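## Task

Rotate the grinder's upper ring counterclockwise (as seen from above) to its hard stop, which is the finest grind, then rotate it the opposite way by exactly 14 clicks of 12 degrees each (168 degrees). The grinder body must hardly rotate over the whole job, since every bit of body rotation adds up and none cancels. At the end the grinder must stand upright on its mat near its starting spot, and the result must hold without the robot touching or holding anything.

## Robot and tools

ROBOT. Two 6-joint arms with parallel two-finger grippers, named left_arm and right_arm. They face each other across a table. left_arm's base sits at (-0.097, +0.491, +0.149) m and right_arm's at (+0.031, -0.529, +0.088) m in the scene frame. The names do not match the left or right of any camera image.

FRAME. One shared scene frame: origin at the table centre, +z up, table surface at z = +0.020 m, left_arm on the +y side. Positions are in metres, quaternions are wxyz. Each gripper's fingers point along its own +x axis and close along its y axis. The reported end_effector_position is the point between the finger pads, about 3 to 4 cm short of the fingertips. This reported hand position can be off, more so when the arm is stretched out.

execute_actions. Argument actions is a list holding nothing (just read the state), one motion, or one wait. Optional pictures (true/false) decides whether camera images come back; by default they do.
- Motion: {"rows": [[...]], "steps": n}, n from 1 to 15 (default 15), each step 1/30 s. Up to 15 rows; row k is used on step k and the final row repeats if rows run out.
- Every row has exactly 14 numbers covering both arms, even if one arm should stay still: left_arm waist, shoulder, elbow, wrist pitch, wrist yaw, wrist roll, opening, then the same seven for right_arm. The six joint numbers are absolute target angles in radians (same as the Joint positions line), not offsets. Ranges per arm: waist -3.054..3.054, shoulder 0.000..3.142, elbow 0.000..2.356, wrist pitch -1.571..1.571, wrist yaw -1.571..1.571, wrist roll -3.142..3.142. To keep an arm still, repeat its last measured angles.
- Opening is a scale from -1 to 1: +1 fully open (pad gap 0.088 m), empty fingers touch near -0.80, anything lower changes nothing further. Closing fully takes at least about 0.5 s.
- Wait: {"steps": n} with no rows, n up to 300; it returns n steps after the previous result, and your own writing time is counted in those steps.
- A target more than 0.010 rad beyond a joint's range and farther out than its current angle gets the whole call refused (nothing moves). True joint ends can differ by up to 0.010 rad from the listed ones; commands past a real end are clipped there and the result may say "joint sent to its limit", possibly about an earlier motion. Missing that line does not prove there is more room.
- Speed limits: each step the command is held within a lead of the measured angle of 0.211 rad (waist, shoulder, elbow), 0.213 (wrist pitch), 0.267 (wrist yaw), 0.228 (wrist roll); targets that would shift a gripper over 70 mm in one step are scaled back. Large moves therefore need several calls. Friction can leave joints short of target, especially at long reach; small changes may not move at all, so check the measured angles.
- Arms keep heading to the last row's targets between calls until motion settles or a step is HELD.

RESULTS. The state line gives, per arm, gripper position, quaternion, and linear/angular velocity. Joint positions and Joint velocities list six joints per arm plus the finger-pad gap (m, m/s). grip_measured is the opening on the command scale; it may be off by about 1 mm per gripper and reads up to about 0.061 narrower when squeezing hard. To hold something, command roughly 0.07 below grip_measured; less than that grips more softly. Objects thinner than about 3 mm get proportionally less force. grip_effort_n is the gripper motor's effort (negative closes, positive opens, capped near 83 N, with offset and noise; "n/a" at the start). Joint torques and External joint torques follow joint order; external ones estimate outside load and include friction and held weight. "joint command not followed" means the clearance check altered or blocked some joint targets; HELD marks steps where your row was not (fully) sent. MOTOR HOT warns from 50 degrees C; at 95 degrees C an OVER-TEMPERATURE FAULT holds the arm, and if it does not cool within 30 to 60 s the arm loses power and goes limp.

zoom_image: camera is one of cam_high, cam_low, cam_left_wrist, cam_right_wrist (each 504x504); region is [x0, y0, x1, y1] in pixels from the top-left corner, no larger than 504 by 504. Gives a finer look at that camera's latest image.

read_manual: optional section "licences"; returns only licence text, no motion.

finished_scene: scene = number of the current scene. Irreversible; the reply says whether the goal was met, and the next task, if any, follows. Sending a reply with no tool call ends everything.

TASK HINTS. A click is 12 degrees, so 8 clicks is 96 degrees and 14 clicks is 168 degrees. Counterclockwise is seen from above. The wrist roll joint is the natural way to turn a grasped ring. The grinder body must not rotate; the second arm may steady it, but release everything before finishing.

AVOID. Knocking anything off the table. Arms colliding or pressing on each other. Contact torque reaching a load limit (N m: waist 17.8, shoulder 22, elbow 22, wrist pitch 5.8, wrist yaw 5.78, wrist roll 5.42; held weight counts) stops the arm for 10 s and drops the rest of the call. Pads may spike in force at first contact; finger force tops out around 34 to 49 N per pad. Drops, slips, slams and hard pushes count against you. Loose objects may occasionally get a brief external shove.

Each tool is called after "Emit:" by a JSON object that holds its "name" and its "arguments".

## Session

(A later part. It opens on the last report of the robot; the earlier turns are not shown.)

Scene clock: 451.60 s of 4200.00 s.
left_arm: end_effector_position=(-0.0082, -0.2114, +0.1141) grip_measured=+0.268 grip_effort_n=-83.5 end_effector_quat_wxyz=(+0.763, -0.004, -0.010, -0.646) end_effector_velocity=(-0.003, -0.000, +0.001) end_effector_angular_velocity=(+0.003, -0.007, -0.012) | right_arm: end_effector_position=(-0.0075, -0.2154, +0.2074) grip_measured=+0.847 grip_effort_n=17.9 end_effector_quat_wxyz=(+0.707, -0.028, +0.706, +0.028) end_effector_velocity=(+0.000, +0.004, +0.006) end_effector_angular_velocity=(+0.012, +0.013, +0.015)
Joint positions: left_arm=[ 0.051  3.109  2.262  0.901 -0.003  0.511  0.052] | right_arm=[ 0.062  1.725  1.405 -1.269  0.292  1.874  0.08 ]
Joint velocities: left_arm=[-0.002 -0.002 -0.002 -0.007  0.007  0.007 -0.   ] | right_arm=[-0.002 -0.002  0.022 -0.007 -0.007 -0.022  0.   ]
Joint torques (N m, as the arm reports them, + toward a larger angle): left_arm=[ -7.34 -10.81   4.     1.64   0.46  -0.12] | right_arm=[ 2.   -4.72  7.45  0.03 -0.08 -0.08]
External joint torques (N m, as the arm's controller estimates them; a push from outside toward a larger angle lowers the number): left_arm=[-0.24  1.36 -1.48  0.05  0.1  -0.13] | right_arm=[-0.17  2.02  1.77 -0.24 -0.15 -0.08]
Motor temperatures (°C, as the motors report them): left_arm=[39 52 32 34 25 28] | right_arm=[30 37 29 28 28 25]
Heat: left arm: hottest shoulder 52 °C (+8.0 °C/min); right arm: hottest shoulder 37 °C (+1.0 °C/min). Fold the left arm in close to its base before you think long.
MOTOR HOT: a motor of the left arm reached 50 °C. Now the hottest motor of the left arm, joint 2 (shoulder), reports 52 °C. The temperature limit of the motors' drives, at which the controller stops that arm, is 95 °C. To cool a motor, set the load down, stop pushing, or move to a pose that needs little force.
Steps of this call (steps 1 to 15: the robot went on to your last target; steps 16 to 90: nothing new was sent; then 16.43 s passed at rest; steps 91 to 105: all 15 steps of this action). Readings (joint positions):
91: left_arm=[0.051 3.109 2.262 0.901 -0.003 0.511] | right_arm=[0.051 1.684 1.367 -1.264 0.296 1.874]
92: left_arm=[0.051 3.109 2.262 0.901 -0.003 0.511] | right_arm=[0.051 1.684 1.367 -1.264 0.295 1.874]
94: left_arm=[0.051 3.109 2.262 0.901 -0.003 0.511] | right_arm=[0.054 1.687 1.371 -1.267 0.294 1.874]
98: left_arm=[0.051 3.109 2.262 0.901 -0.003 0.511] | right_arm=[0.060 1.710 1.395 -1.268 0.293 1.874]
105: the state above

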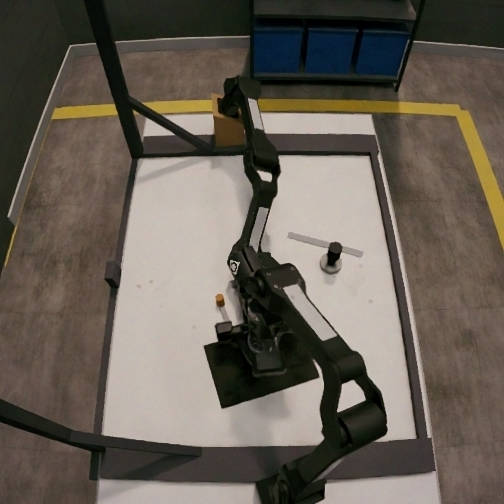

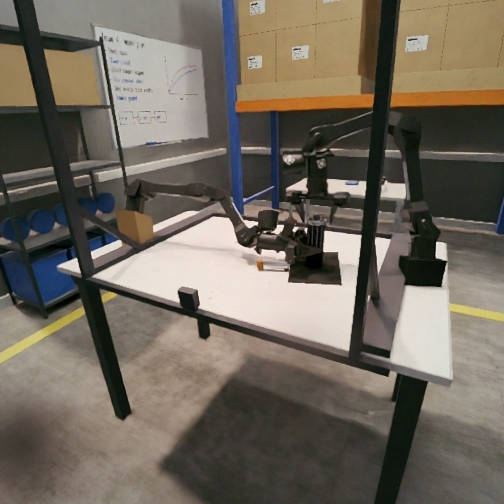

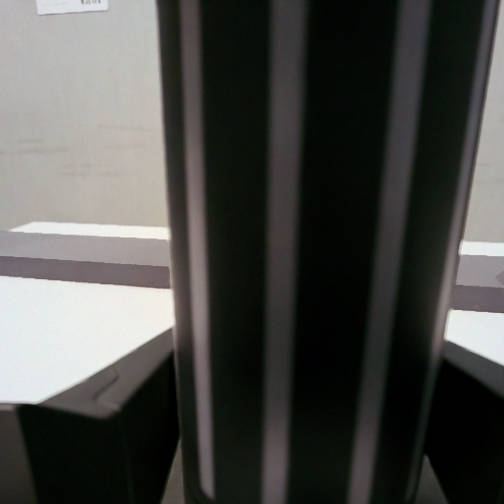

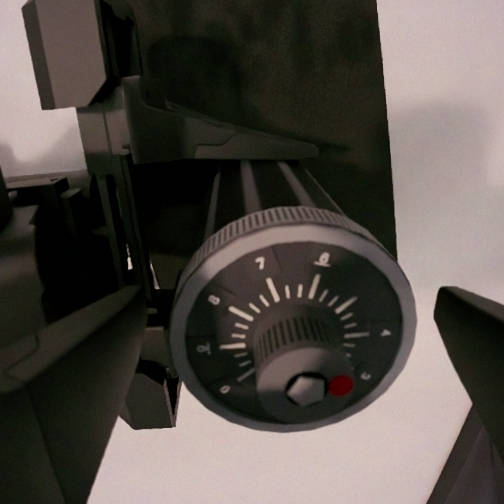

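Emit:
{"name": "execute_actions", "arguments": {"actions": []}}

Scene clock: 469.83 s of 4200.00 s.
left_arm: end_effector_position=(-0.0082, -0.2114, +0.1141) grip_measured=+0.268 grip_effort_n=-83.5 end_effector_quat_wxyz=(+0.763, -0.004, -0.010, -0.646) end_effector_velocity=(-0.001, -0.000, -0.001) end_effector_angular_velocity=(+0.010, -0.006, +0.001) | right_arm: end_effector_position=(-0.0076, -0.2149, +0.2078) grip_measured=+0.847 grip_effort_n=17.9 end_effector_quat_wxyz=(+0.707, -0.027, +0.707, +0.028) end_effector_velocity=(-0.001, -0.004, -0.001) end_effector_angular_velocity=(-0.020, +0.016, +0.009)
Joint positions: left_arm=[ 0.051  3.109  2.262  0.901 -0.003  0.511  0.052] | right_arm=[ 0.062  1.725  1.406 -1.269  0.292  1.874  0.08 ]
Joint velocities: left_arm=[-0.002 -0.002 -0.002 -0.007 -0.007  0.007 -0.   ] | right_arm=[-0.002 -0.002 -0.007 -0.007 -0.022 -0.007 -0.   ]
Joint torques (N m, as the arm reports them, + toward a larger angle): left_arm=[ -7.34 -10.81   4.07   1.63   0.45  -0.13] | right_arm=[ 1.95 -4.66  7.19  0.02 -0.11 -0.07]
External joint torques (N m, as the arm's controller estimates them; a push from outside toward a larger angle lowers the number): left_arm=[-0.28  1.43 -1.45  0.04  0.11 -0.14] | right_arm=[-0.33  1.99  1.57 -0.25 -0.17 -0.07]
Motor temperatures (°C, as the motors report them): left_arm=[40 49 32 34 25 28] | right_arm=[30 36 30 28 27 25]
Heat: left arm: hottest shoulder 49 °C (+4.0 °C/min); right arm: hottest shoulder 36 °C (-1.0 °C/min). Fold the left arm in close to its base before you think long.
MOTOR HOT: still on. Now the hottest motor of the left arm, joint 2 (shoulder), reports 49 °C; a drive's own limit is 95 °C.
Steps of this call (steps 1 to 15: the robot went on to your last target; steps 16 to 90: nothing new was sent; then 15.23 s passed at rest). Readings (joint positions):
1: left_arm=[0.051 3.109 2.262 0.901 -0.003 0.511] | right_arm=[0.062 1.725 1.405 -1.269 0.292 1.874]
2: left_arm=[0.051 3.109 2.262 0.901 -0.003 0.511] | right_arm=[0.062 1.725 1.406 -1.269 0.292 1.874]
4: left_arm=[0.051 3.109 2.262 0.901 -0.003 0.511] | right_arm=[0.062 1.725 1.406 -1.269 0.292 1.874]
8: left_arm=[0.051 3.109 2.262 0.901 -0.003 0.511] | right_arm=[0.062 1.725 1.406 -1.269 0.292 1.874]
90: the state above
All arms were judged still, so your last target was given up. Only a new action makes them travel on or press farther. Fingers that are still opening or closing keep moving.

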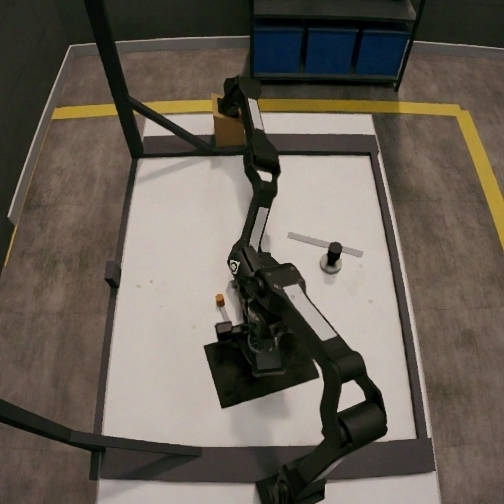

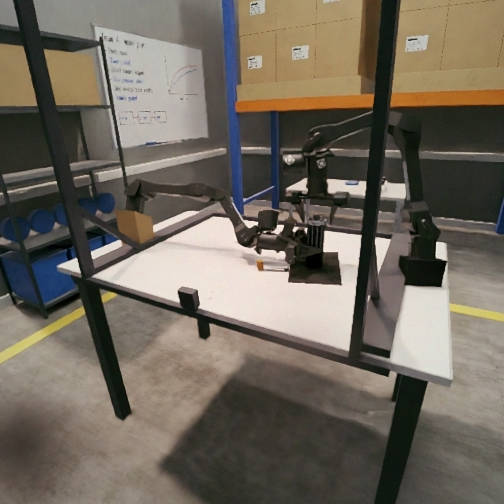

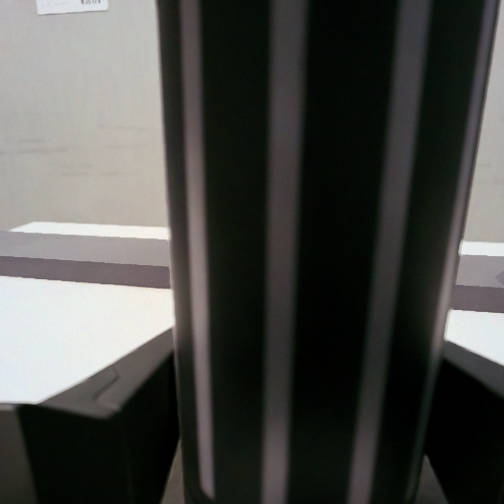

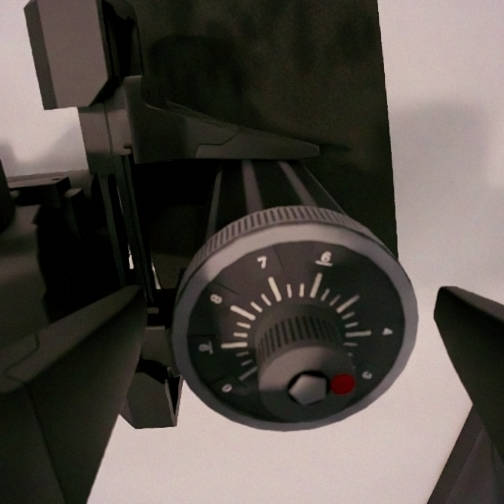

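Emit:
{"name": "execute_actions", "arguments": {"actions": [{"rows":[[0.05,3.13,2.255,0.896,0,0.506,0.1,0.064,1.738,1.417,-1.271,0.288,1.87,0.7],[0.05,3.13,2.255,0.896,0,0.506,0.1,0.064,1.738,1.417,-1.271,0.288,1.87,0.6],[0.05,3.13,2.255,0.896,0,0.506,0.1,0.064,1.738,1.417,-1.271,0.288,1.87,0.5],[0.05,3.13,2.255,0.896,0,0.506,0.1,0.064,1.738,1.417,-1.271,0.288,1.87,0.45],[0.05,3.13,2.255,0.896,0,0.506,0.1,0.064,1.738,1.417,-1.271,0.288,1.87,0.42],[0.05,3.13,2.255,0.896,0,0.506,0.1,0.064,1.738,1.417,-1.271,0.288,1.87,0.40],[0.05,3.13,2.255,0.896,0,0.506,0.1,0.064,1.738,1.417,-1.271,0.288,1.87,0.39],[0.05,3.13,2.255,0.896,0,0.506,0.1,0.064,1.738,1.417,-1.271,0.288,1.87,0.38],[0.05,3.13,2.255,0.896,0,0.506,0.1,0.064,1.738,1.417,-1.271,0.288,1.87,0.37],[0.05,3.13,2.255,0.896,0,0.506,0.1,0.064,1.738,1.417,-1.271,0.288,1.87,0.36]],"steps":15}], "pictures": false}}

Emit:
{"name": "execute_actions", "arguments": {"actions": [{"rows":[[0.05,3.13,2.255,0.896,0,0.506,0.1,0.064,1.738,1.417,-1.271,0.288,1.83,0.355],[0.05,3.13,2.255,0.896,0,0.506,0.1,0.064,1.738,1.417,-1.271,0.288,1.79,0.355],[0.05,3.13,2.255,0.896,0,0.506,0.1,0.064,1.738,1.417,-1.271,0.288,1.75,0.355],[0.05,3.13,2.255,0.896,0,0.506,0.1,0.064,1.738,1.417,-1.271,0.288,1.71,0.355],[0.05,3.13,2.255,0.896,0,0.506,0.1,0.064,1.738,1.417,-1.271,0.288,1.67,0.355],[0.05,3.13,2.255,0.896,0,0.506,0.1,0.064,1.738,1.417,-1.271,0.288,1.63,0.355],[0.05,3.13,2.255,0.896,0,0.506,0.1,0.064,1.738,1.417,-1.271,0.288,1.59,0.355],[0.05,3.13,2.255,0.896,0,0.506,0.1,0.064,1.738,1.417,-1.271,0.288,1.55,0.355],[0.05,3.13,2.255,0.896,0,0.506,0.1,0.064,1.738,1.417,-1.271,0.288,1.51,0.355],[0.05,3.13,2.255,0.896,0,0.506,0.1,0.064,1.738,1.417,-1.271,0.288,1.47,0.355],[0.05,3.13,2.255,0.896,0,0.506,0.1,0.064,1.738,1.417,-1.271,0.288,1.43,0.355],[0.05,3.13,2.255,0.896,0,0.506,0.1,0.064,1.738,1.417,-1.271,0.288,1.39,0.355],[0.05,3.13,2.255,0.896,0,0.506,0.1,0.064,1.738,1.417,-1.271,0.288,1.35,0.355],[0.05,3.13,2.255,0.896,0,0.506,0.1,0.064,1.738,1.417,-1.271,0.288,1.31,0.355],[0.05,3.13,2.255,0.896,0,0.506,0.1,0.064,1.738,1.417,-1.271,0.288,1.27,0.355]],"steps":15}]}}

Scene clock: 485.10 s of 4200.00 s.
left_arm: end_effector_position=(-0.0082, -0.2114, +0.1141) grip_measured=+0.268 grip_effort_n=-83.5 end_effector_quat_wxyz=(+0.763, -0.004, -0.010, -0.646) end_effector_velocity=(-0.001, -0.000, -0.001) end_effector_angular_velocity=(+0.010, -0.006, +0.001) | right_arm: end_effector_position=(-0.0078, -0.2145, +0.2080) grip_measured=+0.400 grip_effort_n=-83.5 end_effector_quat_wxyz=(+0.706, -0.027, +0.707, +0.029) end_effector_velocity=(+0.001, -0.003, -0.001) end_effector_angular_velocity=(-0.014, +0.002, +0.009)
Joint positions: left_arm=[ 0.051  3.109  2.262  0.901 -0.003  0.511  0.052] | right_arm=[ 0.063  1.726  1.408 -1.269  0.292  1.874  0.059]
Joint velocities: left_arm=[-0.002 -0.002 -0.002 -0.007 -0.007  0.007 -0.   ] | right_arm=[-0.002 -0.002 -0.007 -0.007 -0.007 -0.007 -0.   ]
Joint torques (N m, as the arm reports them, + toward a larger angle): left_arm=[ -7.28 -10.76   4.03   1.63   0.45  -0.12] | right_arm=[ 2.19 -4.95  6.86  0.04 -0.08 -0.12]
External joint torques (N m, as the arm's controller estimates them; a push from outside toward a larger angle lowers the number): left_arm=[-0.23  1.36 -1.43  0.05  0.1  -0.13] | right_arm=[-0.09  1.71  1.22 -0.23 -0.14 -0.12]
Motor temperatures (°C, as the motors report them): left_arm=[40 48 32 34 25 28] | right_arm=[30 36 31 28 27 25]
Heat: left arm: hottest shoulder 48 °C (+1.0 °C/min); right arm: hottest shoulder 36 °C (-1.0 °C/min). Fold the left arm in close to its base before you think long.
MOTOR HOT: still on. Now the hottest motor of the left arm, joint 2 (shoulder), reports 48 °C; a drive's own limit is 95 °C.
Steps of this call (steps 1 to 90: nothing new was sent; then 11.77 s passed at rest; steps 91 to 105: all 15 steps of this action). Readings (joint positions):
91: left_arm=[0.051 3.109 2.262 0.901 -0.003 0.511] | right_arm=[0.062 1.726 1.406 -1.269 0.292 1.874]
92: left_arm=[0.051 3.109 2.262 0.901 -0.003 0.511] | right_arm=[0.062 1.726 1.406 -1.269 0.292 1.874]
94: left_arm=[0.051 3.109 2.262 0.901 -0.003 0.511] | right_arm=[0.062 1.726 1.406 -1.269 0.292 1.874]
98: left_arm=[0.051 3.109 2.262 0.901 -0.003 0.511] | right_arm=[0.063 1.726 1.406 -1.269 0.292 1.874]
105: the state above

Scene clock: 485.60 s of 4200.00 s.
left_arm: end_effector_position=(-0.0083, -0.2114, +0.1138) grip_measured=+0.268 grip_effort_n=-83.5 end_effector_quat_wxyz=(+0.763, -0.004, -0.009, -0.646) end_effector_velocity=(+0.000, -0.001, +0.001) end_effector_angular_velocity=(-0.002, +0.037, +0.002) | right_arm: end_effector_position=(-0.0077, -0.2145, +0.2081) grip_measured=+0.400 grip_effort_n=-83.5 end_effector_quat_wxyz=(+0.679, -0.196, +0.679, +0.198) end_effector_velocity=(+0.002, -0.000, +0.001) end_effector_angular_velocity=(-0.000, -0.011, +1.134)
Joint positions: left_arm=[ 0.051  3.109  2.262  0.899 -0.003  0.51   0.052] | right_arm=[ 0.063  1.726  1.409 -1.269  0.293  1.387  0.059]
Joint velocities: left_arm=[-0.002 -0.002  0.002 -0.007 -0.007 -0.037 -0.   ] | right_arm=[-0.002 -0.002  0.002 -0.007  0.007 -1.136  0.   ]
Joint torques (N m, as the arm reports them, + toward a larger angle): left_arm=[ -7.36 -10.81   4.02   1.74   0.46  -0.07] | right_arm=[ 2.14 -4.67  7.12  0.1  -0.18 -0.11]
External joint torques (N m, as the arm's controller estimates them; a push from outside toward a larger angle lowers the number): left_arm=[-0.31  1.47 -1.54  0.13  0.11 -0.09] | right_arm=[-0.11  2.07  1.41 -0.21 -0.23 -0.11]
Motor temperatures (°C, as the motors report them): left_arm=[40 48 32 34 25 28] | right_arm=[30 36 31 28 27 25]
Heat: left arm: hottest shoulder 48 °C (+0.0 °C/min); right arm: hottest shoulder 36 °C (-1.0 °C/min). Fold the left arm in close to its base before you think long.
MOTOR HOT: still on. Now the hottest motor of the left arm, joint 2 (shoulder), reports 48 °C; a drive's own limit is 95 °C.
Steps of this call (steps 1 to 15: all 15 steps of this action). Readings (joint positions):
1: left_arm=[0.051 3.109 2.262 0.901 -0.003 0.511] | right_arm=[0.063 1.726 1.408 -1.269 0.292 1.866]
2: left_arm=[0.051 3.109 2.262 0.901 -0.003 0.511] | right_arm=[0.063 1.726 1.408 -1.269 0.292 1.848]
4: left_arm=[0.051 3.109 2.262 0.901 -0.003 0.511] | right_arm=[0.063 1.726 1.408 -1.269 0.292 1.796]
8: left_arm=[0.051 3.109 2.262 0.900 -0.003 0.511] | right_arm=[0.063 1.726 1.409 -1.269 0.292 1.659]
15: the state above

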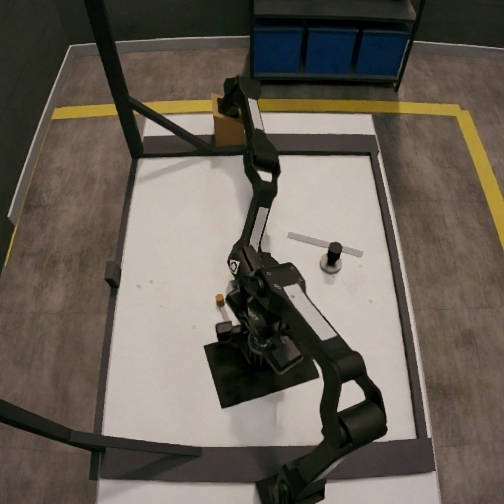

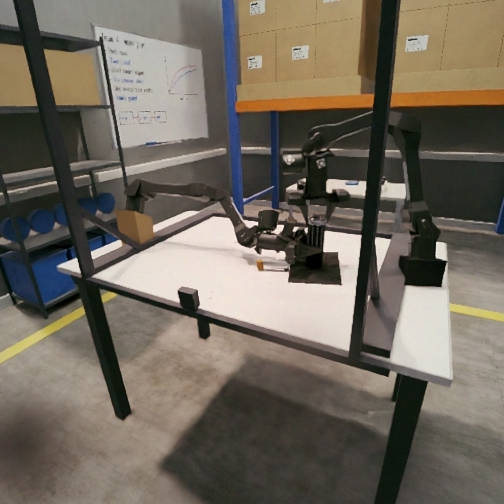

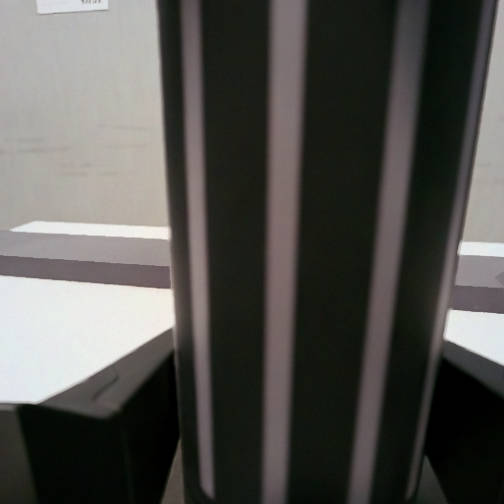

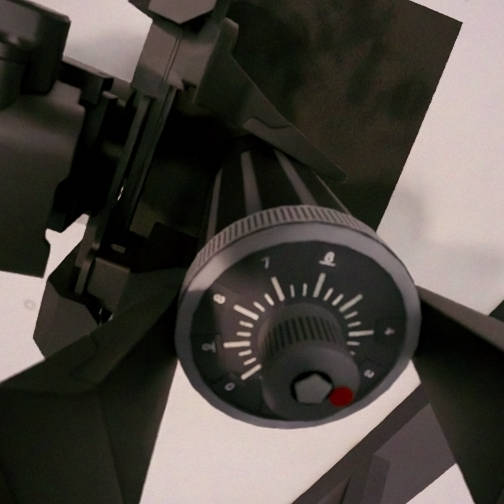

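Emit:
{"name": "execute_actions", "arguments": {"actions": [{"rows":[[0.05,3.13,2.255,0.896,0,0.506,0.1,0.064,1.738,1.417,-1.271,0.288,1.23,0.355],[0.05,3.13,2.255,0.896,0,0.506,0.1,0.064,1.738,1.417,-1.271,0.288,1.19,0.355],[0.05,3.13,2.255,0.896,0,0.506,0.1,0.064,1.738,1.417,-1.271,0.288,1.15,0.355],[0.05,3.13,2.255,0.896,0,0.506,0.1,0.064,1.738,1.417,-1.271,0.288,1.11,0.355],[0.05,3.13,2.255,0.896,0,0.506,0.1,0.064,1.738,1.417,-1.271,0.288,1.07,0.355],[0.05,3.13,2.255,0.896,0,0.506,0.1,0.064,1.738,1.417,-1.271,0.288,1.03,0.355],[0.05,3.13,2.255,0.896,0,0.506,0.1,0.064,1.738,1.417,-1.271,0.288,0.99,0.355],[0.05,3.13,2.255,0.896,0,0.506,0.1,0.064,1.738,1.417,-1.271,0.288,0.95,0.355],[0.05,3.13,2.255,0.896,0,0.506,0.1,0.064,1.738,1.417,-1.271,0.288,0.91,0.355],[0.05,3.13,2.255,0.896,0,0.506,0.1,0.064,1.738,1.417,-1.271,0.288,0.87,0.355],[0.05,3.13,2.255,0.896,0,0.506,0.1,0.064,1.738,1.417,-1.271,0.288,0.83,0.355],[0.05,3.13,2.255,0.896,0,0.506,0.1,0.064,1.738,1.417,-1.271,0.288,0.79,0.355],[0.05,3.13,2.255,0.896,0,0.506,0.1,0.064,1.738,1.417,-1.271,0.288,0.75,0.355],[0.05,3.13,2.255,0.896,0,0.506,0.1,0.064,1.738,1.417,-1.271,0.288,0.71,0.355],[0.05,3.13,2.255,0.896,0,0.506,0.1,0.064,1.738,1.417,-1.271,0.288,0.67,0.355]],"steps":15}], "pictures": false}}

Emit:
{"name": "execute_actions", "arguments": {"actions": [{"rows":[[0.05,3.13,2.255,0.896,0,0.506,0.1,0.064,1.738,1.417,-1.271,0.288,0.64,0.355],[0.05,3.13,2.255,0.896,0,0.506,0.1,0.064,1.738,1.417,-1.271,0.288,0.61,0.355],[0.05,3.13,2.255,0.896,0,0.506,0.1,0.064,1.738,1.417,-1.271,0.288,0.58,0.355],[0.05,3.13,2.255,0.896,0,0.506,0.1,0.064,1.738,1.417,-1.271,0.288,0.55,0.355],[0.05,3.13,2.255,0.896,0,0.506,0.1,0.064,1.738,1.417,-1.271,0.288,0.52,0.355],[0.05,3.13,2.255,0.896,0,0.506,0.1,0.064,1.738,1.417,-1.271,0.288,0.49,0.355],[0.05,3.13,2.255,0.896,0,0.506,0.1,0.064,1.738,1.417,-1.271,0.288,0.46,0.355],[0.05,3.13,2.255,0.896,0,0.506,0.1,0.064,1.738,1.417,-1.271,0.288,0.43,0.355],[0.05,3.13,2.255,0.896,0,0.506,0.1,0.064,1.738,1.417,-1.271,0.288,0.40,0.355],[0.05,3.13,2.255,0.896,0,0.506,0.1,0.064,1.738,1.417,-1.271,0.288,0.37,0.355],[0.05,3.13,2.255,0.896,0,0.506,0.1,0.064,1.738,1.417,-1.271,0.288,0.34,0.355]],"steps":15}]}}

Scene clock: 504.90 s of 4200.00 s.
left_arm: end_effector_position=(-0.0077, -0.2113, +0.1134) grip_measured=+0.268 grip_effort_n=-83.5 end_effector_quat_wxyz=(+0.764, -0.008, -0.006, -0.645) end_effector_velocity=(+0.002, +0.000, +0.002) end_effector_angular_velocity=(-0.015, +0.035, -0.001) | right_arm: end_effector_position=(-0.0065, -0.2139, +0.2082) grip_measured=+0.400 grip_effort_n=-83.5 end_effector_quat_wxyz=(+0.594, -0.389, +0.587, +0.390) end_effector_velocity=(-0.001, -0.003, +0.000) end_effector_angular_velocity=(-0.018, -0.003, +1.169)
Joint positions: left_arm=[ 0.052  3.109  2.262  0.899 -0.004  0.5    0.052] | right_arm=[ 0.063  1.726  1.409 -1.27   0.301  0.786  0.059]
Joint velocities: left_arm=[ 0.002 -0.002 -0.002  0.007  0.007 -0.037 -0.   ] | right_arm=[ 0.002 -0.002 -0.002 -0.007 -0.007 -1.165 -0.   ]
Joint torques (N m, as the arm reports them, + toward a larger angle): left_arm=[ -7.41 -10.82   4.05   1.75   0.49   0.2 ] | right_arm=[ 2.01 -5.    6.93  0.16 -0.57 -0.08]
External joint torques (N m, as the arm's controller estimates them; a push from outside toward a larger angle lowers the number): left_arm=[-0.36  1.39 -1.46  0.15  0.14  0.18] | right_arm=[-0.24  1.72  1.23 -0.16 -0.61 -0.07]
Motor temperatures (°C, as the motors report them): left_arm=[40 47 32 34 25 28] | right_arm=[30 35 32 28 27 25]
Heat: left arm: hottest shoulder 47 °C (-4.1 °C/min); right arm: hottest shoulder 35 °C (-2.0 °C/min).
MOTOR HOT: cleared. Now the hottest motor of the left arm, joint 2 (shoulder), reports 47 °C.
Steps of this call (steps 1 to 30: the robot went on to your last target; steps 31 to 90: nothing new was sent; then 15.80 s passed at rest; steps 91 to 105: all 15 steps of this action). Readings (joint positions):
91: left_arm=[0.051 3.109 2.262 0.899 -0.003 0.508] | right_arm=[0.063 1.726 1.409 -1.270 0.295 1.265]
92: left_arm=[0.051 3.109 2.262 0.899 -0.003 0.508] | right_arm=[0.063 1.726 1.409 -1.270 0.295 1.248]
94: left_arm=[0.051 3.109 2.262 0.899 -0.003 0.507] | right_arm=[0.063 1.726 1.409 -1.270 0.296 1.198]
98: left_arm=[0.051 3.109 2.262 0.899 -0.004 0.505] | right_arm=[0.063 1.726 1.409 -1.270 0.298 1.058]
105: the state above

Scene clock: 505.40 s of 4200.00 s.
left_arm: end_effector_position=(-0.0074, -0.2112, +0.1133) grip_measured=+0.268 grip_effort_n=-83.5 end_effector_quat_wxyz=(+0.764, -0.010, -0.003, -0.645) end_effector_velocity=(-0.001, -0.000, -0.001) end_effector_angular_velocity=(+0.007, +0.009, +0.001) | right_arm: end_effector_position=(-0.0059, -0.2134, +0.2081) grip_measured=+0.400 grip_effort_n=-83.5 end_effector_quat_wxyz=(+0.502, -0.504, +0.492, +0.502) end_effector_velocity=(+0.004, -0.004, -0.000) end_effector_angular_velocity=(-0.020, -0.017, +0.246)
Joint positions: left_arm=[ 0.052  3.109  2.262  0.899 -0.004  0.493  0.052] | right_arm=[ 0.063  1.727  1.41  -1.269  0.306  0.369  0.059]
Joint velocities: left_arm=[-0.002 -0.002 -0.002 -0.007 -0.007 -0.007  0.   ] | right_arm=[-0.002 -0.002 -0.002 -0.022  0.007 -0.242  0.   ]
Joint torques (N m, as the arm reports them, + toward a larger angle): left_arm=[ -7.44 -10.87   4.02   1.73   0.5    0.39] | right_arm=[ 2.02 -4.74  7.    0.07 -0.72 -0.21]
External joint torques (N m, as the arm's controller estimates them; a push from outside toward a larger angle lowers the number): left_arm=[-0.38  1.15 -1.38  0.18  0.15  0.37] | right_arm=[-0.19  2.09  1.23 -0.26 -0.75 -0.2 ]
Motor temperatures (°C, as the motors report them): left_arm=[40 47 32 34 25 28] | right_arm=[30 35 32 28 27 25]
Heat: left arm: hottest shoulder 47 °C (-4.0 °C/min); right arm: hottest shoulder 35 °C (-2.0 °C/min).
Steps of this call (steps 1 to 15: all 15 steps of this action). Readings (joint positions):
1: left_arm=[0.052 3.109 2.262 0.899 -0.004 0.500] | right_arm=[0.063 1.727 1.409 -1.270 0.302 0.749]
2: left_arm=[0.052 3.109 2.262 0.899 -0.004 0.499] | right_arm=[0.063 1.727 1.409 -1.270 0.303 0.713]
4: left_arm=[0.052 3.109 2.262 0.899 -0.004 0.498] | right_arm=[0.063 1.727 1.409 -1.270 0.303 0.645]
8: left_arm=[0.052 3.109 2.262 0.899 -0.004 0.495] | right_arm=[0.063 1.727 1.410 -1.270 0.305 0.522]
15: the state above

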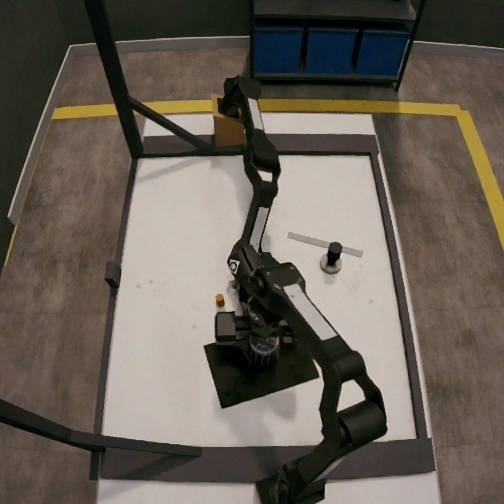

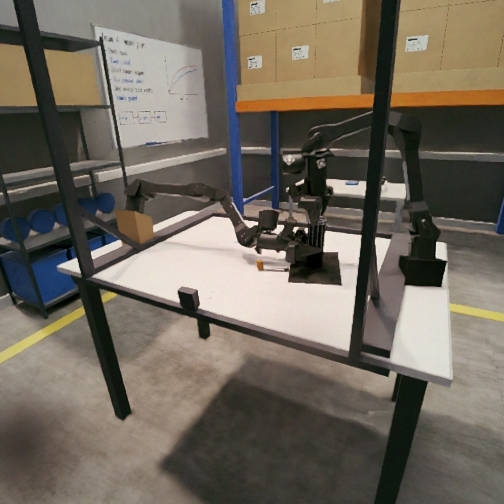

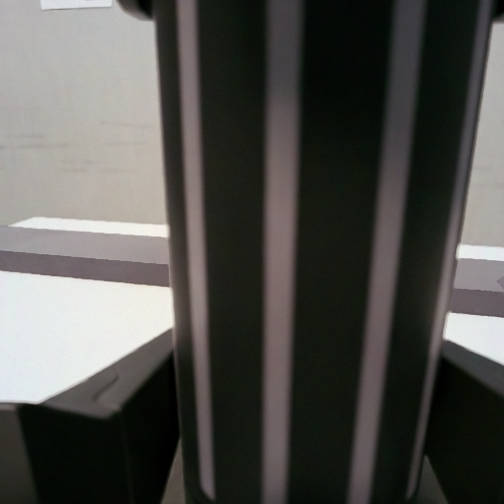

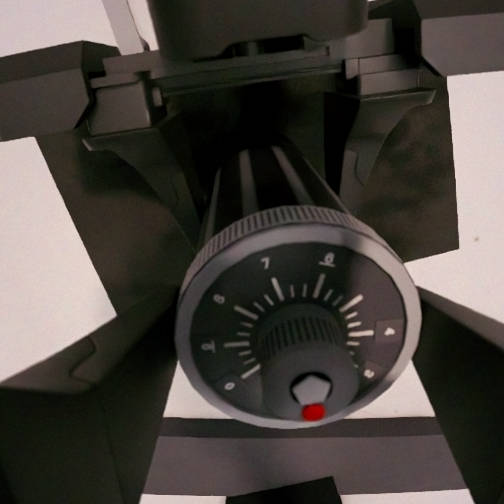

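Emit:
{"name": "execute_actions", "arguments": {"actions": [{"rows":[[0.05,3.13,2.255,0.896,0,0.506,0.1,0.064,1.738,1.417,-1.271,0.288,0.35,0.42],[0.05,3.13,2.255,0.896,0,0.506,0.1,0.064,1.738,1.417,-1.271,0.288,0.35,0.46],[0.05,3.13,2.255,0.896,0,0.506,0.1,0.064,1.738,1.417,-1.271,0.288,0.35,0.5],[0.05,3.13,2.255,0.896,0,0.506,0.1,0.064,1.738,1.417,-1.271,0.288,0.35,0.6],[0.05,3.13,2.255,0.896,0,0.506,0.1,0.064,1.738,1.417,-1.271,0.288,0.35,0.7],[0.05,3.13,2.255,0.896,0,0.506,0.1,0.064,1.738,1.417,-1.271,0.288,0.35,0.8]],"steps":15}]}}

Scene clock: 521.23 s of 4200.00 s.
left_arm: end_effector_position=(-0.0077, -0.2113, +0.1143) grip_measured=+0.268 grip_effort_n=-83.5 end_effector_quat_wxyz=(+0.764, -0.007, -0.009, -0.645) end_effector_velocity=(-0.001, -0.000, -0.001) end_effector_angular_velocity=(+0.010, -0.006, +0.001) | right_arm: end_effector_position=(-0.0082, -0.2144, +0.2081) grip_measured=+0.785 grip_effort_n=17.9 end_effector_quat_wxyz=(+0.491, -0.508, +0.490, +0.510) end_effector_velocity=(-0.002, -0.003, -0.000) end_effector_angular_velocity=(-0.015, +0.018, +0.007)
Joint positions: left_arm=[ 0.051  3.109  2.262  0.902 -0.003  0.506  0.052] | right_arm=[ 0.063  1.727  1.41  -1.27   0.292  0.346  0.077]
Joint velocities: left_arm=[-0.002 -0.002 -0.002 -0.007 -0.007  0.007 -0.   ] | right_arm=[-0.002 -0.002 -0.002 -0.007 -0.022 -0.007  0.005]
Joint torques (N m, as the arm reports them, + toward a larger angle): left_arm=[ -7.37 -10.81   4.04   1.51   0.46   0.02] | right_arm=[ 2.12 -4.81  6.95  0.11 -0.12  0.14]
External joint torques (N m, as the arm's controller estimates them; a push from outside toward a larger angle lowers the number): left_arm=[-0.32  1.21 -1.36 -0.04  0.11  0.01] | right_arm=[-0.16  1.94  1.22 -0.24 -0.13  0.14]
Motor temperatures (°C, as the motors report them): left_arm=[41 47 32 34 25 28] | right_arm=[30 35 32 27 28 25]
Heat: left arm: hottest shoulder 47 °C (-3.0 °C/min); right arm: hottest shoulder 35 °C (-2.0 °C/min).
Steps of this call (steps 1 to 30: the robot went on to your last target; steps 31 to 90: nothing new was sent; then 12.33 s passed at rest; steps 91 to 105: all 15 steps of this action). Readings (joint positions):
91: left_arm=[0.052 3.109 2.262 0.899 -0.004 0.492] | right_arm=[0.063 1.727 1.410 -1.269 0.307 0.346]
92: left_arm=[0.052 3.109 2.262 0.899 -0.004 0.492] | right_arm=[0.063 1.727 1.410 -1.269 0.307 0.346]
94: left_arm=[0.052 3.109 2.262 0.899 -0.003 0.496] | right_arm=[0.063 1.727 1.410 -1.268 0.300 0.346]
98: left_arm=[0.051 3.109 2.262 0.902 -0.003 0.506] | right_arm=[0.063 1.727 1.410 -1.270 0.292 0.346]
105: the state above

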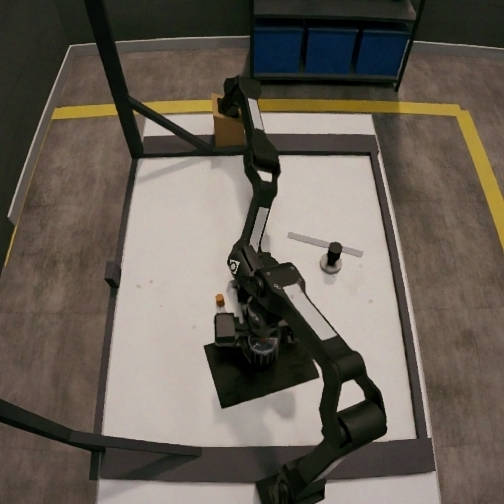

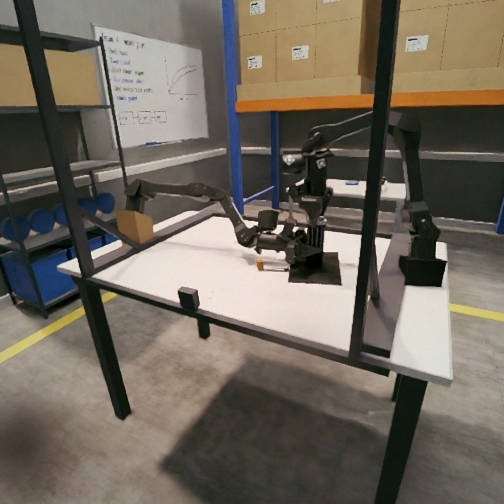

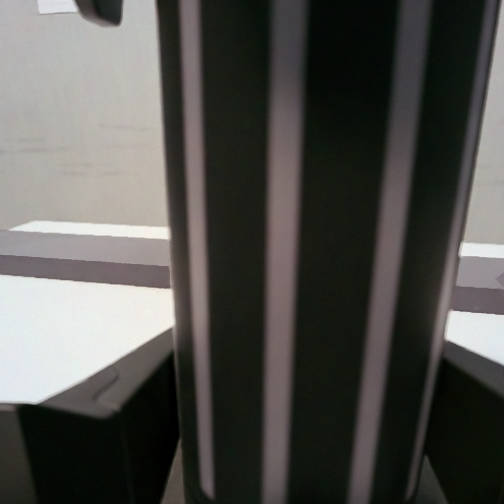

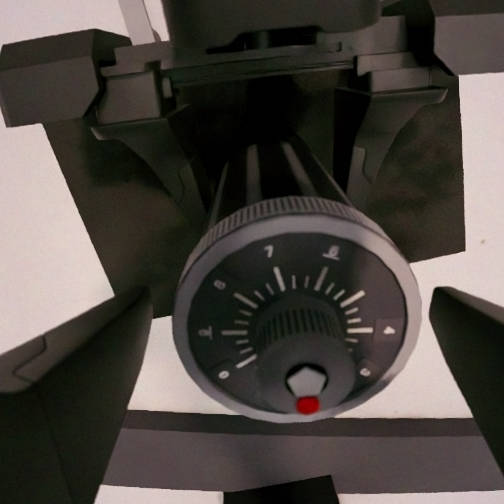

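Emit:
{"name": "execute_actions", "arguments": {"actions": [{"rows":[[0.05,3.13,2.255,0.896,0,0.506,0.1,0.066,1.7445,1.4245,-1.272,0.288,0.35,0.8]],"steps":12}]}}

Scene clock: 542.30 s of 4200.00 s.
left_arm: end_effector_position=(-0.0077, -0.2113, +0.1143) grip_measured=+0.268 grip_effort_n=-83.5 end_effector_quat_wxyz=(+0.764, -0.007, -0.009, -0.645) end_effector_velocity=(-0.006, -0.001, -0.002) end_effector_angular_velocity=(+0.018, +0.011, -0.011) | right_arm: end_effector_position=(-0.0088, -0.2136, +0.2079) grip_measured=+0.797 grip_effort_n=17.9 end_effector_quat_wxyz=(+0.491, -0.509, +0.490, +0.510) end_effector_velocity=(+0.002, +0.002, -0.002) end_effector_angular_velocity=(+0.003, -0.007, -0.000)
Joint positions: left_arm=[ 0.051  3.109  2.262  0.902 -0.003  0.506  0.052] | right_arm=[ 0.064  1.732  1.414 -1.27   0.292  0.346  0.078]
Joint velocities: left_arm=[-0.007 -0.002 -0.002 -0.022 -0.007 -0.007 -0.   ] | right_arm=[-0.007  0.002 -0.002  0.007  0.007 -0.007 -0.   ]
Joint torques (N m, as the arm reports them, + toward a larger angle): left_arm=[ -7.36 -10.8    4.04   1.52   0.45   0.04] | right_arm=[ 2.12 -4.7   7.1   0.11 -0.18  0.13]
External joint torques (N m, as the arm's controller estimates them; a push from outside toward a larger angle lowers the number): left_arm=[-0.17  1.19 -1.34 -0.02  0.09  0.03] | right_arm=[-0.13  2.03  1.38 -0.24 -0.19  0.13]
Motor temperatures (°C, as the motors report them): left_arm=[41 47 32 34 25 28] | right_arm=[30 35 32 27 28 25]
Heat: left arm: hottest shoulder 47 °C (-1.0 °C/min); right arm: hottest shoulder 35 °C (-1.0 °C/min).
Steps of this call (steps 1 to 15: the robot went on to your last target; steps 16 to 90: nothing new was sent; then 17.67 s passed at rest; steps 91 to 102: all 12 steps of this action). Readings (joint positions):
91: left_arm=[0.051 3.109 2.262 0.902 -0.003 0.506] | right_arm=[0.063 1.728 1.410 -1.270 0.292 0.346]
92: left_arm=[0.051 3.109 2.262 0.902 -0.003 0.506] | right_arm=[0.063 1.729 1.411 -1.270 0.292 0.346]
94: left_arm=[0.051 3.109 2.262 0.902 -0.003 0.506] | right_arm=[0.064 1.730 1.412 -1.270 0.292 0.346]
98: left_arm=[0.051 3.109 2.262 0.902 -0.003 0.506] | right_arm=[0.064 1.732 1.413 -1.270 0.292 0.346]
102: the state above

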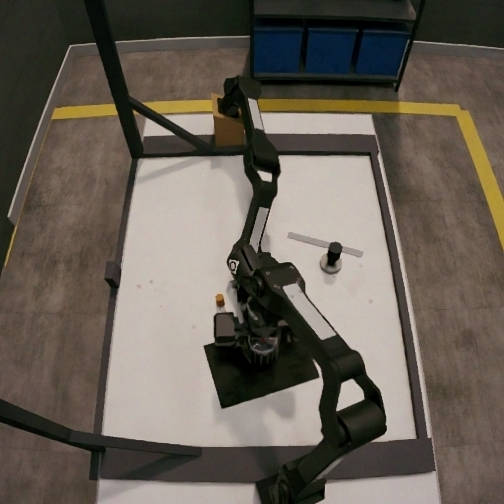

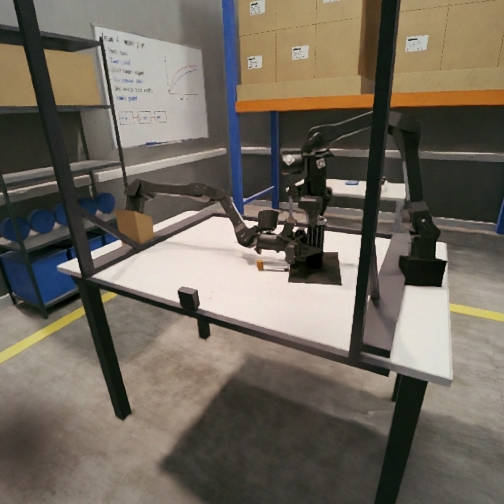

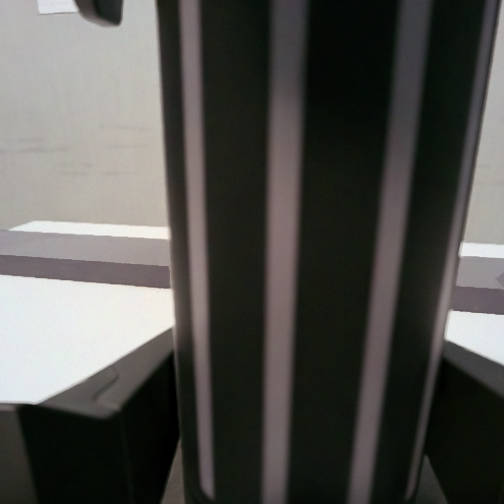

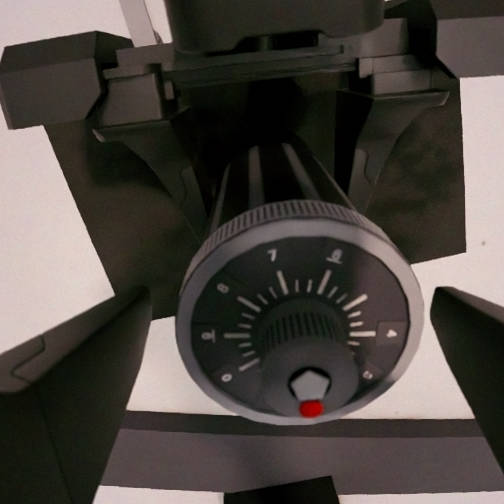

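Emit:
{"name": "execute_actions", "arguments": {"actions": [{"rows":[[0.05,3.13,2.255,0.896,0,0.506,0.1,0.0665,1.747,1.427,-1.272,0.288,0.35,0.75],[0.05,3.13,2.255,0.896,0,0.506,0.1,0.0665,1.747,1.427,-1.272,0.288,0.35,0.7],[0.05,3.13,2.255,0.896,0,0.506,0.1,0.0665,1.747,1.427,-1.272,0.288,0.35,0.65],[0.05,3.13,2.255,0.896,0,0.506,0.1,0.0665,1.747,1.427,-1.272,0.288,0.35,0.6],[0.05,3.13,2.255,0.896,0,0.506,0.1,0.0665,1.747,1.427,-1.272,0.288,0.35,0.55],[0.05,3.13,2.255,0.896,0,0.506,0.1,0.0665,1.747,1.427,-1.272,0.288,0.35,0.5],[0.05,3.13,2.255,0.896,0,0.506,0.1,0.0665,1.747,1.427,-1.272,0.288,0.35,0.46],[0.05,3.13,2.255,0.896,0,0.506,0.1,0.0665,1.747,1.427,-1.272,0.288,0.35,0.43],[0.05,3.13,2.255,0.896,0,0.506,0.1,0.0665,1.747,1.427,-1.272,0.288,0.35,0.41],[0.05,3.13,2.255,0.896,0,0.506,0.1,0.0665,1.747,1.427,-1.272,0.288,0.35,0.39],[0.05,3.13,2.255,0.896,0,0.506,0.1,0.0665,1.747,1.427,-1.272,0.288,0.35,0.37],[0.05,3.13,2.255,0.896,0,0.506,0.1,0.0665,1.747,1.427,-1.272,0.288,0.35,0.35]],"steps":15}], "pictures": false}}

Emit:
{"name": "execute_actions", "arguments": {"actions": [{"rows":[[0.05,3.13,2.255,0.896,0,0.506,0.1,0.0665,1.747,1.427,-1.272,0.288,0.31,0.35],[0.05,3.13,2.255,0.896,0,0.506,0.1,0.0665,1.747,1.427,-1.272,0.288,0.27,0.35],[0.05,3.13,2.255,0.896,0,0.506,0.1,0.0665,1.747,1.427,-1.272,0.288,0.23,0.35],[0.05,3.13,2.255,0.896,0,0.506,0.1,0.0665,1.747,1.427,-1.272,0.288,0.19,0.35],[0.05,3.13,2.255,0.896,0,0.506,0.1,0.0665,1.747,1.427,-1.272,0.288,0.15,0.35],[0.05,3.13,2.255,0.896,0,0.506,0.1,0.0665,1.747,1.427,-1.272,0.288,0.11,0.35],[0.05,3.13,2.255,0.896,0,0.506,0.1,0.0665,1.747,1.427,-1.272,0.288,0.07,0.35],[0.05,3.13,2.255,0.896,0,0.506,0.1,0.0665,1.747,1.427,-1.272,0.288,0.03,0.35],[0.05,3.13,2.255,0.896,0,0.506,0.1,0.0665,1.747,1.427,-1.272,0.288,-0.01,0.35],[0.05,3.13,2.255,0.896,0,0.506,0.1,0.0665,1.747,1.427,-1.272,0.288,-0.05,0.35],[0.05,3.13,2.255,0.896,0,0.506,0.1,0.0665,1.747,1.427,-1.272,0.288,-0.09,0.35],[0.05,3.13,2.255,0.896,0,0.506,0.1,0.0665,1.747,1.427,-1.272,0.288,-0.13,0.35],[0.05,3.13,2.255,0.896,0,0.506,0.1,0.0665,1.747,1.427,-1.272,0.288,-0.17,0.35],[0.05,3.13,2.255,0.896,0,0.506,0.1,0.0665,1.747,1.427,-1.272,0.288,-0.21,0.35]],"steps":15}]}}

Scene clock: 555.37 s of 4200.00 s.
left_arm: end_effector_position=(-0.0080, -0.2113, +0.1145) grip_measured=+0.268 grip_effort_n=-83.5 end_effector_quat_wxyz=(+0.764, -0.006, -0.010, -0.646) end_effector_velocity=(+0.002, +0.000, -0.006) end_effector_angular_velocity=(+0.029, +0.012, +0.011) | right_arm: end_effector_position=(-0.0092, -0.2131, +0.2080) grip_measured=+0.400 grip_effort_n=-83.5 end_effector_quat_wxyz=(+0.491, -0.509, +0.490, +0.510) end_effector_velocity=(+0.001, -0.002, -0.000) end_effector_angular_velocity=(-0.010, +0.004, +0.007)
Joint positions: left_arm=[ 0.051  3.109  2.262  0.902 -0.002  0.508  0.052] | right_arm=[ 0.065  1.734  1.417 -1.271  0.292  0.346  0.059]
Joint velocities: left_arm=[ 0.002 -0.002 -0.002 -0.022 -0.022 -0.007  0.   ] | right_arm=[-0.002 -0.002 -0.002 -0.007 -0.007 -0.007 -0.   ]
Joint torques (N m, as the arm reports them, + toward a larger angle): left_arm=[ -7.3  -10.84   4.03   1.51   0.44  -0.01] | right_arm=[ 2.02 -4.74  7.31  0.21 -0.16  0.12]
External joint torques (N m, as the arm's controller estimates them; a push from outside toward a larger angle lowers the number): left_arm=[-0.49  1.24 -1.4  -0.05  0.11 -0.02] | right_arm=[-0.26  2.02  1.63 -0.12 -0.18  0.12]
Motor temperatures (°C, as the motors report them): left_arm=[41 47 32 33 25 28] | right_arm=[30 35 32 27 28 25]
Heat: left arm: hottest shoulder 47 °C (+0.0 °C/min); right arm: hottest shoulder 35 °C (-1.0 °C/min).
Steps of this call (steps 1 to 15: the robot went on to your last target; steps 16 to 90: nothing new was sent; then 9.57 s passed at rest; steps 91 to 105: all 15 steps of this action). Readings (joint positions):
91: left_arm=[0.051 3.109 2.262 0.902 -0.003 0.506] | right_arm=[0.065 1.732 1.414 -1.270 0.292 0.346]
92: left_arm=[0.051 3.109 2.262 0.902 -0.003 0.506] | right_arm=[0.065 1.732 1.415 -1.270 0.292 0.346]
94: left_arm=[0.051 3.109 2.262 0.902 -0.003 0.506] | right_arm=[0.065 1.734 1.416 -1.270 0.292 0.346]
98: left_arm=[0.051 3.109 2.262 0.902 -0.003 0.506] | right_arm=[0.065 1.734 1.416 -1.270 0.292 0.346]
105: the state above

Scene clock: 555.87 s of 4200.00 s.
left_arm: end_effector_position=(-0.0076, -0.2112, +0.1142) grip_measured=+0.268 grip_effort_n=-83.5 end_effector_quat_wxyz=(+0.764, -0.007, -0.009, -0.645) end_effector_velocity=(-0.001, -0.000, -0.001) end_effector_angular_velocity=(+0.007, +0.009, +0.001) | right_arm: end_effector_position=(-0.0085, -0.2129, +0.2081) grip_measured=+0.400 grip_effort_n=-83.5 end_effector_quat_wxyz=(+0.360, -0.610, +0.357, +0.609) end_effector_velocity=(-0.001, -0.011, -0.001) end_effector_angular_velocity=(-0.055, +0.016, +0.837)
Joint positions: left_arm=[ 0.052  3.109  2.262  0.902 -0.002  0.504  0.052] | right_arm=[ 0.065  1.734  1.417 -1.272  0.297 -0.124  0.059]
Joint velocities: left_arm=[-0.002 -0.002 -0.002 -0.007 -0.007 -0.007  0.   ] | right_arm=[-0.002 -0.002 -0.007 -0.037 -0.037 -0.828 -0.   ]
Joint torques (N m, as the arm reports them, + toward a larger angle): left_arm=[ -7.33 -10.83   4.08   1.5    0.45   0.07] | right_arm=[ 2.16 -4.64  7.35  0.22 -0.37 -0.11]
External joint torques (N m, as the arm's controller estimates them; a push from outside toward a larger angle lowers the number): left_arm=[-0.16  1.27 -1.37 -0.09  0.09  0.06] | right_arm=[-0.11  2.15  1.68 -0.1  -0.35 -0.09]
Motor temperatures (°C, as the motors report them): left_arm=[41 47 32 33 25 28] | right_arm=[30 35 32 27 28 25]
Heat: left arm: hottest shoulder 47 °C (+0.0 °C/min); right arm: hottest shoulder 35 °C (-1.0 °C/min).
Steps of this call (steps 1 to 15: all 15 steps of this action). Readings (joint positions):
1: left_arm=[0.051 3.109 2.262 0.902 -0.002 0.508] | right_arm=[0.065 1.734 1.417 -1.271 0.292 0.343]
2: left_arm=[0.051 3.109 2.262 0.902 -0.002 0.508] | right_arm=[0.065 1.734 1.417 -1.271 0.292 0.328]
4: left_arm=[0.051 3.109 2.262 0.902 -0.002 0.508] | right_arm=[0.065 1.734 1.417 -1.272 0.292 0.276]
8: left_arm=[0.051 3.109 2.262 0.902 -0.002 0.507] | right_arm=[0.065 1.734 1.417 -1.272 0.294 0.138]
15: the state above

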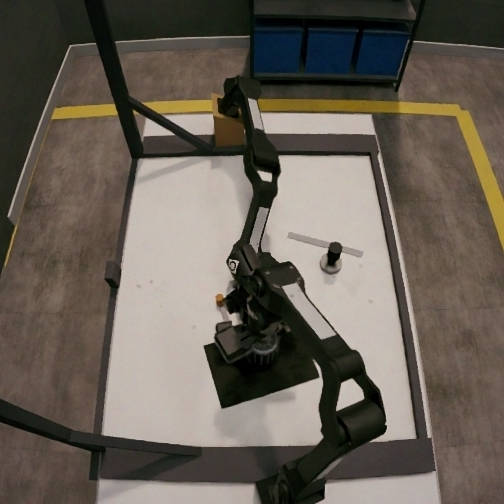

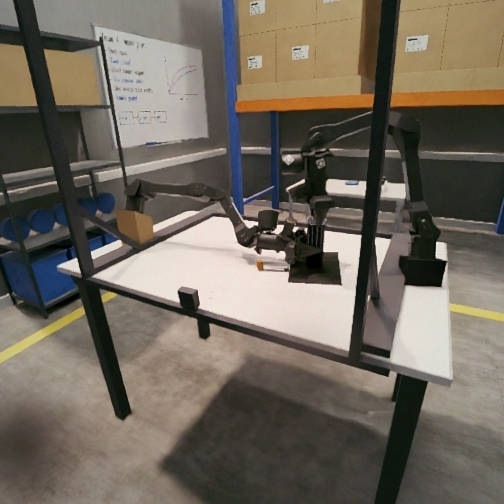

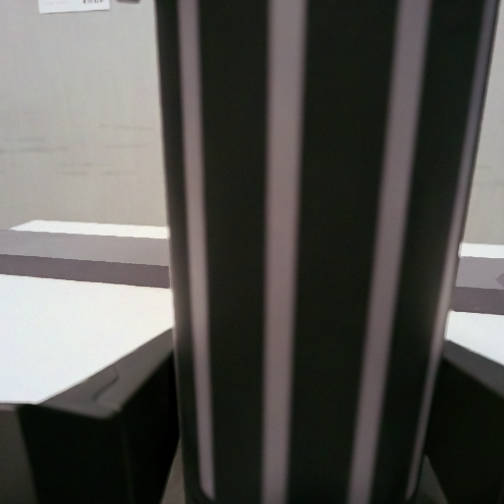

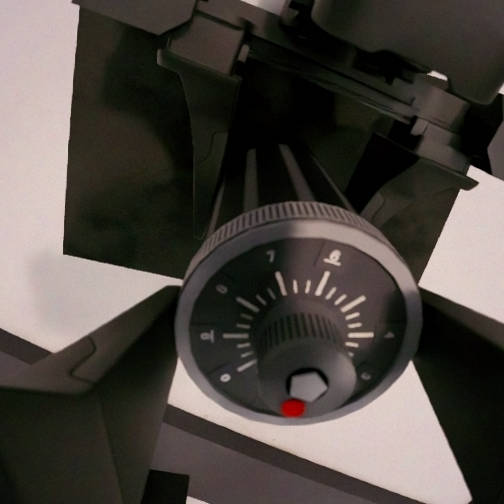

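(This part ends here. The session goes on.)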